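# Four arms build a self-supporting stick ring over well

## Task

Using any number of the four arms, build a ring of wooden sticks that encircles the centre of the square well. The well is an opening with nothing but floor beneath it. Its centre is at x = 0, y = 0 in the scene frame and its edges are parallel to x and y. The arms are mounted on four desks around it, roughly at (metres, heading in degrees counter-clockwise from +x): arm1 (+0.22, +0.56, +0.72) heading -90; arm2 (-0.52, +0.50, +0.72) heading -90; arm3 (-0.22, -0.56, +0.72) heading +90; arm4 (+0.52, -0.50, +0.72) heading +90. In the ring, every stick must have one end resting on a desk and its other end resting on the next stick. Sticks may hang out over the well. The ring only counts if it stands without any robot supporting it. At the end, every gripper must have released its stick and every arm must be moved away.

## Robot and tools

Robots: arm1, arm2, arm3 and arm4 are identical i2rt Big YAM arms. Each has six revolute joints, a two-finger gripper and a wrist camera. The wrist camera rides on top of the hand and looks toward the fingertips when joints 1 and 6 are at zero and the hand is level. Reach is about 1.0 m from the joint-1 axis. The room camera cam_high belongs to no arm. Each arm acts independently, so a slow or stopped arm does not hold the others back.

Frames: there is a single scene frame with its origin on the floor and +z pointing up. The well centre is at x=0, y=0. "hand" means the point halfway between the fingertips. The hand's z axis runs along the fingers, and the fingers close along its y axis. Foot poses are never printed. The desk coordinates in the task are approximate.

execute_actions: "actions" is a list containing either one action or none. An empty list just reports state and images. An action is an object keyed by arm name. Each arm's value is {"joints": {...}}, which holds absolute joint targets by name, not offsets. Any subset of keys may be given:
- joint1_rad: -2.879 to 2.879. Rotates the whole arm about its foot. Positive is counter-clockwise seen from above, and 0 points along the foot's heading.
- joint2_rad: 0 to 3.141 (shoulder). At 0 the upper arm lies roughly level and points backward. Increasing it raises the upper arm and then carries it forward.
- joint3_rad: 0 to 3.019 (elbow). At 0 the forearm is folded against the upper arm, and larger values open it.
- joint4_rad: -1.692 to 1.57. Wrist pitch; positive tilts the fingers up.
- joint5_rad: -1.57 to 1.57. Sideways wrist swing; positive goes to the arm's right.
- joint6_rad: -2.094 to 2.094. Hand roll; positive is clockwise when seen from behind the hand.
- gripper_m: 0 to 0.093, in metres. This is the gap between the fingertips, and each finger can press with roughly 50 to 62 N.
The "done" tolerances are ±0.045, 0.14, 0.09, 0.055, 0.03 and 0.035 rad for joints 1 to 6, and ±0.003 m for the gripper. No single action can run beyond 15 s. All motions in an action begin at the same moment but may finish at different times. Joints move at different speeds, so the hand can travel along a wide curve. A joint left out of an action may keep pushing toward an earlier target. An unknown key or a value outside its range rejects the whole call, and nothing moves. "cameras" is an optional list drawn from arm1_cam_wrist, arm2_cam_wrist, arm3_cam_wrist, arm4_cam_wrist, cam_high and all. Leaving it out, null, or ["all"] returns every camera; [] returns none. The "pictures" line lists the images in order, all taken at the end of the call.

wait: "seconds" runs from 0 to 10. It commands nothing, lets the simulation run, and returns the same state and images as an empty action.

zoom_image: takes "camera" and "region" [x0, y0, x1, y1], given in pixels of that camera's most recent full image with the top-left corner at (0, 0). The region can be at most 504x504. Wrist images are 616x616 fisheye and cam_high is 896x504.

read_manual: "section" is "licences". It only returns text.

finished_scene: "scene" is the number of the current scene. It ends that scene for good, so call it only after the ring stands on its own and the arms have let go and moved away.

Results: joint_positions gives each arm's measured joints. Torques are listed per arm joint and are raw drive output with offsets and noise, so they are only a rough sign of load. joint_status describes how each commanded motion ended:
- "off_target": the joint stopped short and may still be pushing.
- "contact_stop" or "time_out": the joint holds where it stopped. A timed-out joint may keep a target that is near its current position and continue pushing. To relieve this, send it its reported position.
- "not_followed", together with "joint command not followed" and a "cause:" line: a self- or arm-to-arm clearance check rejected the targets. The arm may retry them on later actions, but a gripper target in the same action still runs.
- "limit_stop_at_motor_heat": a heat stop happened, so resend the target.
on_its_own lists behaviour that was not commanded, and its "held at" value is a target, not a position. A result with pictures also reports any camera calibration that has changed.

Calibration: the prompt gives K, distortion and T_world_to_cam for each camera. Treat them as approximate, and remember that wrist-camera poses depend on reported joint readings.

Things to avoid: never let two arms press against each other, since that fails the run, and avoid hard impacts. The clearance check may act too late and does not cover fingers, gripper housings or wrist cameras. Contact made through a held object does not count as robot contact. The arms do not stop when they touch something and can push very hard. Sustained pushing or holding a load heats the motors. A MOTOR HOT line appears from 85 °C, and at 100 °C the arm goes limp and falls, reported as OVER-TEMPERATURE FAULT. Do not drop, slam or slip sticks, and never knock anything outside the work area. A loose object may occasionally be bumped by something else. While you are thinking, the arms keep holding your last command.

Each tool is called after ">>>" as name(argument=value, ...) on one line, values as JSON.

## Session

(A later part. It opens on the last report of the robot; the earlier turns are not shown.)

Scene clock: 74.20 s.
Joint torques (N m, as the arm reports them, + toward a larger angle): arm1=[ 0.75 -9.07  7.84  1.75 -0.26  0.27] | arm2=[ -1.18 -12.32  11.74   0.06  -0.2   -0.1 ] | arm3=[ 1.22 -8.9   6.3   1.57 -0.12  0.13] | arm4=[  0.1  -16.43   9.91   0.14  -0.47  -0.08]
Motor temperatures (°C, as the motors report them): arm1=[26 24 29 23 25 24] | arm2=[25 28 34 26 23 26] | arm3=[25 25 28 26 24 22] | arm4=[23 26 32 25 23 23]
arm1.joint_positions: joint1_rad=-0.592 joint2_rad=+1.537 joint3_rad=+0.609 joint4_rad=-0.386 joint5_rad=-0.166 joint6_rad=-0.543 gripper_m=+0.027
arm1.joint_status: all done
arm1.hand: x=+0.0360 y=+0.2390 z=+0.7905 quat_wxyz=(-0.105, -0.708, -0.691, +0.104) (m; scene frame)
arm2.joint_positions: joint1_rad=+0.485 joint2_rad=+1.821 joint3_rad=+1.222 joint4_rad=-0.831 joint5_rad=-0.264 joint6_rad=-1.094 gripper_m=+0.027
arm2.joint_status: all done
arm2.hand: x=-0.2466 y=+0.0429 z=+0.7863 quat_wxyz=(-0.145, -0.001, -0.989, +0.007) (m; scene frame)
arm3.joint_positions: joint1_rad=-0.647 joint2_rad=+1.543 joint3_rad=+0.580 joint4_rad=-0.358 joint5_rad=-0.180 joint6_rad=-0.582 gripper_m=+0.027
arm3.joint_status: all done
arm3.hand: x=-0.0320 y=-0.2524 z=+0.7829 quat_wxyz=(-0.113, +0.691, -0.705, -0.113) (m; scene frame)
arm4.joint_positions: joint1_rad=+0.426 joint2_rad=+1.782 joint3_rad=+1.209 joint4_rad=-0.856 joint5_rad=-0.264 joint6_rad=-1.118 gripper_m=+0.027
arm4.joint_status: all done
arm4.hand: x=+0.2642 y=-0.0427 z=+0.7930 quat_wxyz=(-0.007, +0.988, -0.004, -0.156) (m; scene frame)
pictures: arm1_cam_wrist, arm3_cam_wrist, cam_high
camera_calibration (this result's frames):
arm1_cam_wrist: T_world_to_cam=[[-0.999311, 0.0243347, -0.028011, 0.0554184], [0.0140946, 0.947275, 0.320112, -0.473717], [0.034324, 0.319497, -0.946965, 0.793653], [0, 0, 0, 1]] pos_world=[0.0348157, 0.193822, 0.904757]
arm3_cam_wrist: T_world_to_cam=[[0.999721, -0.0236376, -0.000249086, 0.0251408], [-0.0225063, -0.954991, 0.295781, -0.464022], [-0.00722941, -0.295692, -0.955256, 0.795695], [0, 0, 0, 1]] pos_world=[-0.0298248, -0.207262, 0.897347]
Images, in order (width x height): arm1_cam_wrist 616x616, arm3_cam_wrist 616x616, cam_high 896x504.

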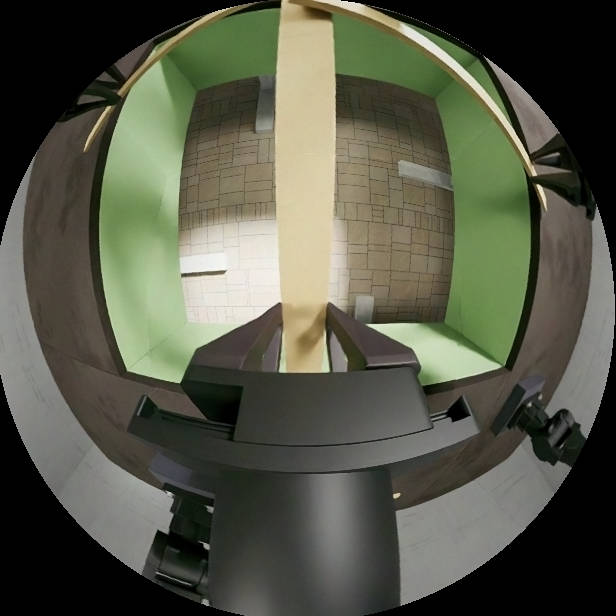

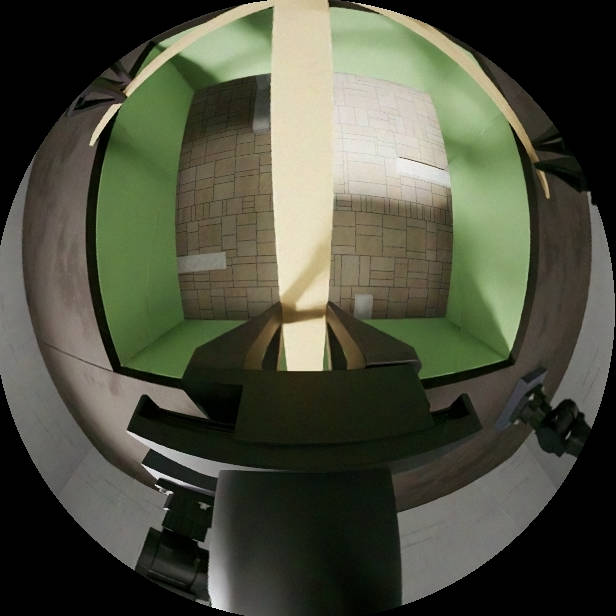

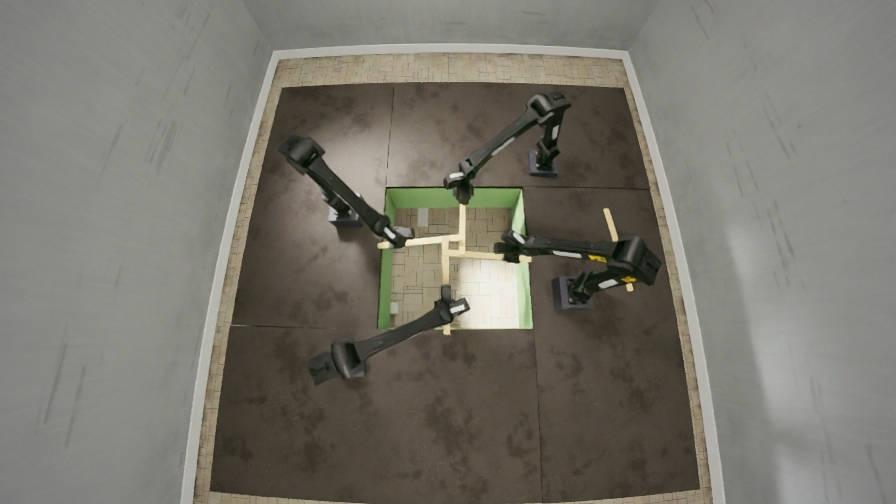

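>>> execute_actions(actions=[{"arm4":{"joints":{"joint6_rad":-1.3}}}], cameras=[])

>>> execute_actions(actions=[{"arm4":{"joints":{"joint2_rad":1.812}}}], cameras=[])

>>> execute_actions(actions=[{"arm4":{"joints":{"joint6_rad":-1.095}}}], cameras=["cam_high"])

>>> zoom_image(camera="cam_high", region=[420,220,490,283])

Scene clock: 79.00 s.
Joint torques (N m, as the arm reports them, + toward a larger angle): arm1=[ 0.51 -9.2   7.71  1.53 -0.31  0.21] | arm2=[ -1.42 -12.26  11.59   0.07  -0.21  -0.13] | arm3=[ 1.19 -8.85  6.34  1.56 -0.12  0.13] | arm4=[  0.1  -16.06   9.88   0.17  -0.5   -0.06]
Motor temperatures (°C, as the motors report them): arm1=[26 24 29 23 25 24] | arm2=[25 28 34 26 23 26] | arm3=[25 25 28 26 24 22] | arm4=[23 26 33 25 23 23]
arm1.joint_positions: joint1_rad=-0.592 joint2_rad=+1.537 joint3_rad=+0.609 joint4_rad=-0.386 joint5_rad=-0.166 joint6_rad=-0.538 gripper_m=+0.027
arm1.joint_status: not commanded
arm1.hand: x=+0.0360 y=+0.2390 z=+0.7905 quat_wxyz=(-0.106, -0.710, -0.689, +0.103) (m; scene frame)
arm2.joint_positions: joint1_rad=+0.485 joint2_rad=+1.821 joint3_rad=+1.222 joint4_rad=-0.831 joint5_rad=-0.264 joint6_rad=-1.094 gripper_m=+0.027
arm2.joint_status: not commanded
arm2.hand: x=-0.2466 y=+0.0429 z=+0.7863 quat_wxyz=(-0.145, -0.001, -0.989, +0.007) (m; scene frame)
arm3.joint_positions: joint1_rad=-0.647 joint2_rad=+1.543 joint3_rad=+0.580 joint4_rad=-0.358 joint5_rad=-0.180 joint6_rad=-0.582 gripper_m=+0.027
arm3.joint_status: not commanded
arm3.hand: x=-0.0320 y=-0.2524 z=+0.7829 quat_wxyz=(-0.113, +0.691, -0.705, -0.113) (m; scene frame)
arm4.joint_positions: joint1_rad=+0.426 joint2_rad=+1.782 joint3_rad=+1.209 joint4_rad=-0.856 joint5_rad=-0.264 joint6_rad=-1.288 gripper_m=+0.027
arm4.joint_status: all done
arm4.hand: x=+0.2642 y=-0.0427 z=+0.7930 quat_wxyz=(-0.021, +0.985, +0.080, -0.155) (m; scene frame)
pictures: none
No camera images: the call's "cameras" was empty. Leave "cameras" out to get every camera's image.

Scene clock: 79.67 s.
Joint torques (N m, as the arm reports them, + toward a larger angle): arm1=[ 0.46 -8.95  7.57  1.71 -0.31  0.24] | arm2=[ -1.45 -12.31  11.64   0.06  -0.21  -0.13] | arm3=[ 1.25 -8.91  6.32  1.56 -0.12  0.13] | arm4=[  0.29 -15.77   9.81   0.08  -0.5   -0.07]
Motor temperatures (°C, as the motors report them): arm1=[26 24 29 23 25 24] | arm2=[25 28 34 26 23 26] | arm3=[25 25 28 26 24 22] | arm4=[23 26 33 25 23 23]
arm1.joint_positions: joint1_rad=-0.592 joint2_rad=+1.537 joint3_rad=+0.609 joint4_rad=-0.386 joint5_rad=-0.166 joint6_rad=-0.538 gripper_m=+0.027
arm1.joint_status: not commanded
arm1.hand: x=+0.0360 y=+0.2390 z=+0.7905 quat_wxyz=(-0.106, -0.710, -0.689, +0.103) (m; scene frame)
arm2.joint_positions: joint1_rad=+0.485 joint2_rad=+1.821 joint3_rad=+1.222 joint4_rad=-0.831 joint5_rad=-0.264 joint6_rad=-1.094 gripper_m=+0.027
arm2.joint_status: not commanded
arm2.hand: x=-0.2466 y=+0.0429 z=+0.7863 quat_wxyz=(-0.145, -0.001, -0.989, +0.007) (m; scene frame)
arm3.joint_positions: joint1_rad=-0.647 joint2_rad=+1.543 joint3_rad=+0.580 joint4_rad=-0.358 joint5_rad=-0.180 joint6_rad=-0.582 gripper_m=+0.027
arm3.joint_status: not commanded
arm3.hand: x=-0.0320 y=-0.2524 z=+0.7829 quat_wxyz=(-0.113, +0.691, -0.705, -0.113) (m; scene frame)
arm4.joint_positions: joint1_rad=+0.426 joint2_rad=+1.799 joint3_rad=+1.209 joint4_rad=-0.856 joint5_rad=-0.264 joint6_rad=-1.288 gripper_m=+0.027
arm4.joint_status: all done
arm4.hand: x=+0.2647 y=-0.0441 z=+0.7846 quat_wxyz=(-0.013, +0.985, +0.079, -0.152) (m; scene frame)
pictures: none
No camera images: the call's "cameras" was empty. Leave "cameras" out to get every camera's image.

Scene clock: 80.80 s.
Joint torques (N m, as the arm reports them, + toward a larger angle): arm1=[ 0.62 -8.62  7.79  1.62 -0.32  0.2 ] | arm2=[ -1.43 -12.27  11.66   0.07  -0.21  -0.13] | arm3=[ 1.21 -8.9   6.34  1.56 -0.12  0.13] | arm4=[  0.2  -15.94   9.79   0.09  -0.49   0.12]
Motor temperatures (°C, as the motors report them): arm1=[26 24 29 23 25 24] | arm2=[25 28 34 26 23 26] | arm3=[25 25 28 26 24 22] | arm4=[23 26 33 25 23 23]
arm1.joint_positions: joint1_rad=-0.592 joint2_rad=+1.537 joint3_rad=+0.609 joint4_rad=-0.386 joint5_rad=-0.166 joint6_rad=-0.538 gripper_m=+0.027
arm1.joint_status: not commanded
arm1.hand: x=+0.0360 y=+0.2390 z=+0.7905 quat_wxyz=(-0.106, -0.710, -0.689, +0.103) (m; scene frame)
arm2.joint_positions: joint1_rad=+0.485 joint2_rad=+1.821 joint3_rad=+1.222 joint4_rad=-0.831 joint5_rad=-0.264 joint6_rad=-1.094 gripper_m=+0.027
arm2.joint_status: not commanded
arm2.hand: x=-0.2466 y=+0.0429 z=+0.7863 quat_wxyz=(-0.145, -0.001, -0.989, +0.007) (m; scene frame)
arm3.joint_positions: joint1_rad=-0.647 joint2_rad=+1.543 joint3_rad=+0.580 joint4_rad=-0.358 joint5_rad=-0.180 joint6_rad=-0.582 gripper_m=+0.027
arm3.joint_status: not commanded
arm3.hand: x=-0.0320 y=-0.2524 z=+0.7829 quat_wxyz=(-0.113, +0.691, -0.705, -0.113) (m; scene frame)
arm4.joint_positions: joint1_rad=+0.426 joint2_rad=+1.799 joint3_rad=+1.209 joint4_rad=-0.856 joint5_rad=-0.264 joint6_rad=-1.110 gripper_m=+0.027
arm4.joint_status: all done
arm4.hand: x=+0.2647 y=-0.0441 z=+0.7846 quat_wxyz=(+0.001, +0.988, -0.009, -0.152) (m; scene frame)
pictures: cam_high
Images, in order (width x height): cam_high 896x504.

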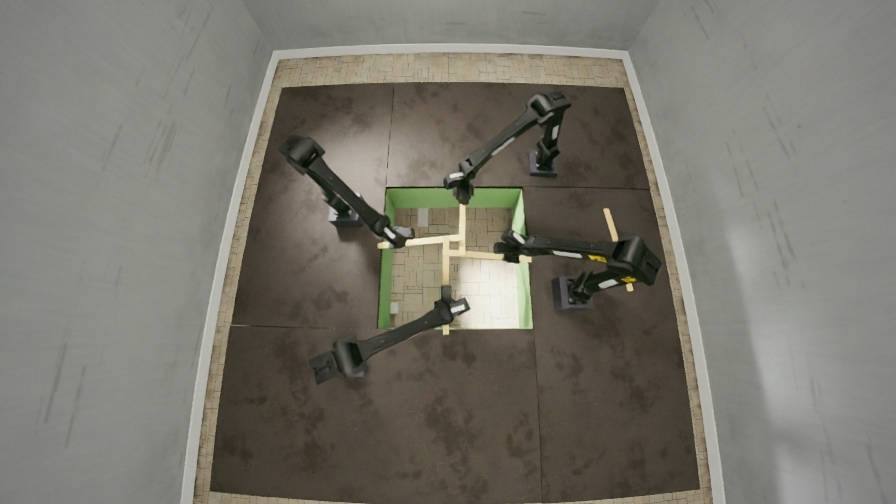

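Region (420, 220, 490, 283) of cam_high's 896x504 image, scaled by 7.200, with more detail than that image has; it fills the top 454 rows of this view, and the rest is white.

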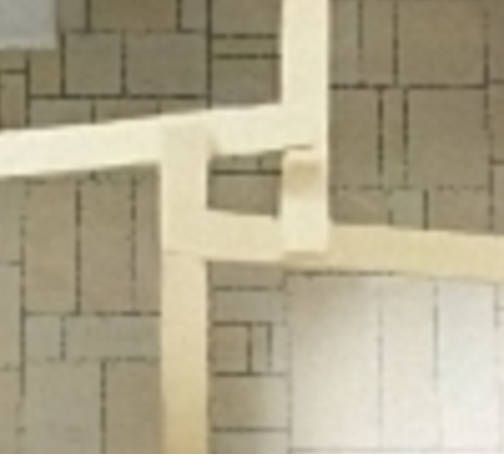

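>>> execute_actions(actions=[{"arm1":{"joints":{"joint2_rad":1.576,"joint4_rad":-0.35}},"arm3":{"joints":{"joint2_rad":1.575,"joint4_rad":-0.32}},"arm2":{"joints":{"joint2_rad":1.845}},"arm4":{"joints":{"joint2_rad":1.83}}}], cameras=[])

>>> execute_actions(actions=[{"arm1":{"joints":{"gripper_m":0.06}},"arm2":{"joints":{"gripper_m":0.06}},"arm3":{"joints":{"gripper_m":0.06}},"arm4":{"joints":{"gripper_m":0.06}}}], cameras=[])

>>> execute_actions(actions=[{"arm1":{"joints":{"joint2_rad":1.2,"joint4_rad":-0.7}},"arm3":{"joints":{"joint2_rad":1.2,"joint4_rad":-0.7}},"arm2":{"joints":{"joint2_rad":1.5,"joint4_rad":-1.1}},"arm4":{"joints":{"joint2_rad":1.5,"joint4_rad":-1.1}}}], cameras=["cam_high"])

>>> finished_scene(scene=1)

Scene clock: 85.47 s.
Joint torques (N m, as the arm reports them, + toward a larger angle): arm1=[ 0.73 -9.08  7.46  1.91 -0.33  0.19] | arm2=[ -1.61 -11.97  11.5    0.06  -0.21  -0.13] | arm3=[ 1.23 -8.52  6.09  1.62 -0.12  0.13] | arm4=[  0.17 -16.19   9.67   0.08  -0.47   0.15]
Motor temperatures (°C, as the motors report them): arm1=[26 24 29 23 25 24] | arm2=[25 28 34 25 23 26] | arm3=[25 25 28 26 24 22] | arm4=[23 26 33 25 23 23]
arm1.joint_positions: joint1_rad=-0.592 joint2_rad=+1.563 joint3_rad=+0.609 joint4_rad=-0.374 joint5_rad=-0.166 joint6_rad=-0.538 gripper_m=+0.027
arm1.joint_status: all done
arm1.hand: x=+0.0368 y=+0.2403 z=+0.7821 quat_wxyz=(-0.104, -0.711, -0.689, +0.097) (m; scene frame)
arm2.joint_positions: joint1_rad=+0.485 joint2_rad=+1.838 joint3_rad=+1.222 joint4_rad=-0.831 joint5_rad=-0.264 joint6_rad=-1.095 gripper_m=+0.027
arm2.joint_status: all done
arm2.hand: x=-0.2475 y=+0.0445 z=+0.7774 quat_wxyz=(-0.141, -0.002, -0.990, -0.001) (m; scene frame)
arm3.joint_positions: joint1_rad=-0.647 joint2_rad=+1.573 joint3_rad=+0.580 joint4_rad=-0.334 joint5_rad=-0.180 joint6_rad=-0.582 gripper_m=+0.027
arm3.joint_status: all done
arm3.hand: x=-0.0316 y=-0.2519 z=+0.7742 quat_wxyz=(-0.110, +0.691, -0.706, -0.112) (m; scene frame)
arm4.joint_positions: joint1_rad=+0.426 joint2_rad=+1.817 joint3_rad=+1.209 joint4_rad=-0.856 joint5_rad=-0.264 joint6_rad=-1.108 gripper_m=+0.027
arm4.joint_status: all done
arm4.hand: x=+0.2654 y=-0.0458 z=+0.7753 quat_wxyz=(+0.009, +0.989, -0.011, -0.149) (m; scene frame)
pictures: none
No camera images: the call's "cameras" was empty. Leave "cameras" out to get every camera's image.

Scene clock: 86.10 s.
Joint torques (N m, as the arm reports them, + toward a larger angle): arm1=[ 0.33 -8.82  7.47  1.86 -0.31  0.19] | arm2=[ -1.41 -12.    11.54   0.02  -0.22  -0.12] | arm3=[ 1.21 -8.5   6.08  1.5  -0.12  0.13] | arm4=[  0.34 -16.19   9.67   0.09  -0.49   0.13]
Motor temperatures (°C, as the motors report them): arm1=[26 24 29 23 25 24] | arm2=[25 28 35 25 23 26] | arm3=[25 25 28 26 24 22] | arm4=[23 26 34 25 23 23]
arm1.joint_positions: joint1_rad=-0.592 joint2_rad=+1.563 joint3_rad=+0.609 joint4_rad=-0.371 joint5_rad=-0.166 joint6_rad=-0.537 gripper_m=+0.060
arm1.joint_status: all done
arm1.hand: x=+0.0364 y=+0.2398 z=+0.7822 quat_wxyz=(-0.104, -0.711, -0.689, +0.098) (m; scene frame)
arm2.joint_positions: joint1_rad=+0.485 joint2_rad=+1.838 joint3_rad=+1.222 joint4_rad=-0.831 joint5_rad=-0.264 joint6_rad=-1.095 gripper_m=+0.060
arm2.joint_status: all done
arm2.hand: x=-0.2475 y=+0.0445 z=+0.7774 quat_wxyz=(-0.141, -0.002, -0.990, -0.001) (m; scene frame)
arm3.joint_positions: joint1_rad=-0.647 joint2_rad=+1.573 joint3_rad=+0.580 joint4_rad=-0.331 joint5_rad=-0.180 joint6_rad=-0.582 gripper_m=+0.060
arm3.joint_status: all done
arm3.hand: x=-0.0312 y=-0.2513 z=+0.7744 quat_wxyz=(-0.112, +0.691, -0.705, -0.112) (m; scene frame)
arm4.joint_positions: joint1_rad=+0.426 joint2_rad=+1.817 joint3_rad=+1.209 joint4_rad=-0.856 joint5_rad=-0.264 joint6_rad=-1.107 gripper_m=+0.060
arm4.joint_status: all done
arm4.hand: x=+0.2654 y=-0.0458 z=+0.7753 quat_wxyz=(+0.009, +0.989, -0.012, -0.149) (m; scene frame)
pictures: none
No camera images: the call's "cameras" was empty. Leave "cameras" out to get every camera's image.

Scene clock: 87.40 s.
Joint torques (N m, as the arm reports them, + toward a larger angle): arm1=[ 0.43 -6.91  9.86  0.16 -0.28  0.22] | arm2=[-1.39 -9.5  12.59  0.13 -0.2  -0.12] | arm3=[ 1.2  -4.85  8.64  0.73 -0.12  0.13] | arm4=[  0.23 -12.77   9.91   0.3   -0.47   0.14]
Motor temperatures (°C, as the motors report them): arm1=[26 24 29 23 25 24] | arm2=[25 28 35 25 23 26] | arm3=[25 25 28 26 24 22] | arm4=[23 26 34 25 23 23]
arm1.joint_positions: joint1_rad=-0.592 joint2_rad=+1.198 joint3_rad=+0.609 joint4_rad=-0.682 joint5_rad=-0.166 joint6_rad=-0.537 gripper_m=+0.060
arm1.joint_status: all done
arm1.hand: x=+0.0532 y=+0.2641 z=+0.8837 quat_wxyz=(-0.110, -0.707, -0.688, +0.124) (m; scene frame)
arm2.joint_positions: joint1_rad=+0.485 joint2_rad=+1.501 joint3_rad=+1.230 joint4_rad=-1.090 joint5_rad=-0.264 joint6_rad=-1.095 gripper_m=+0.060
arm2.joint_status: all done
arm2.hand: x=-0.2672 y=+0.0883 z=+0.9347 quat_wxyz=(-0.160, +0.004, -0.986, +0.037) (m; scene frame)
arm3.joint_positions: joint1_rad=-0.647 joint2_rad=+1.193 joint3_rad=+0.580 joint4_rad=-0.693 joint5_rad=-0.180 joint6_rad=-0.582 gripper_m=+0.060
arm3.joint_status: all done
arm3.hand: x=-0.0537 y=-0.2828 z=+0.8737 quat_wxyz=(-0.120, +0.691, -0.704, -0.114) (m; scene frame)
arm4.joint_positions: joint1_rad=+0.426 joint2_rad=+1.486 joint3_rad=+1.224 joint4_rad=-1.091 joint5_rad=-0.264 joint6_rad=-1.106 gripper_m=+0.060
arm4.joint_status: all done
arm4.hand: x=+0.2846 y=-0.0829 z=+0.9310 quat_wxyz=(-0.041, +0.984, -0.005, -0.172) (m; scene frame)
pictures: cam_high
Images, in order (width x height): cam_high 896x504.

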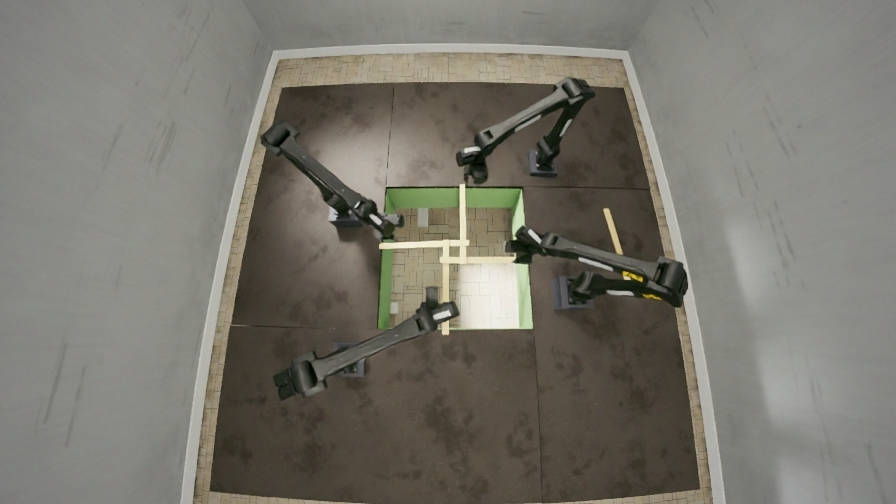

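The scene is finished: the task was done.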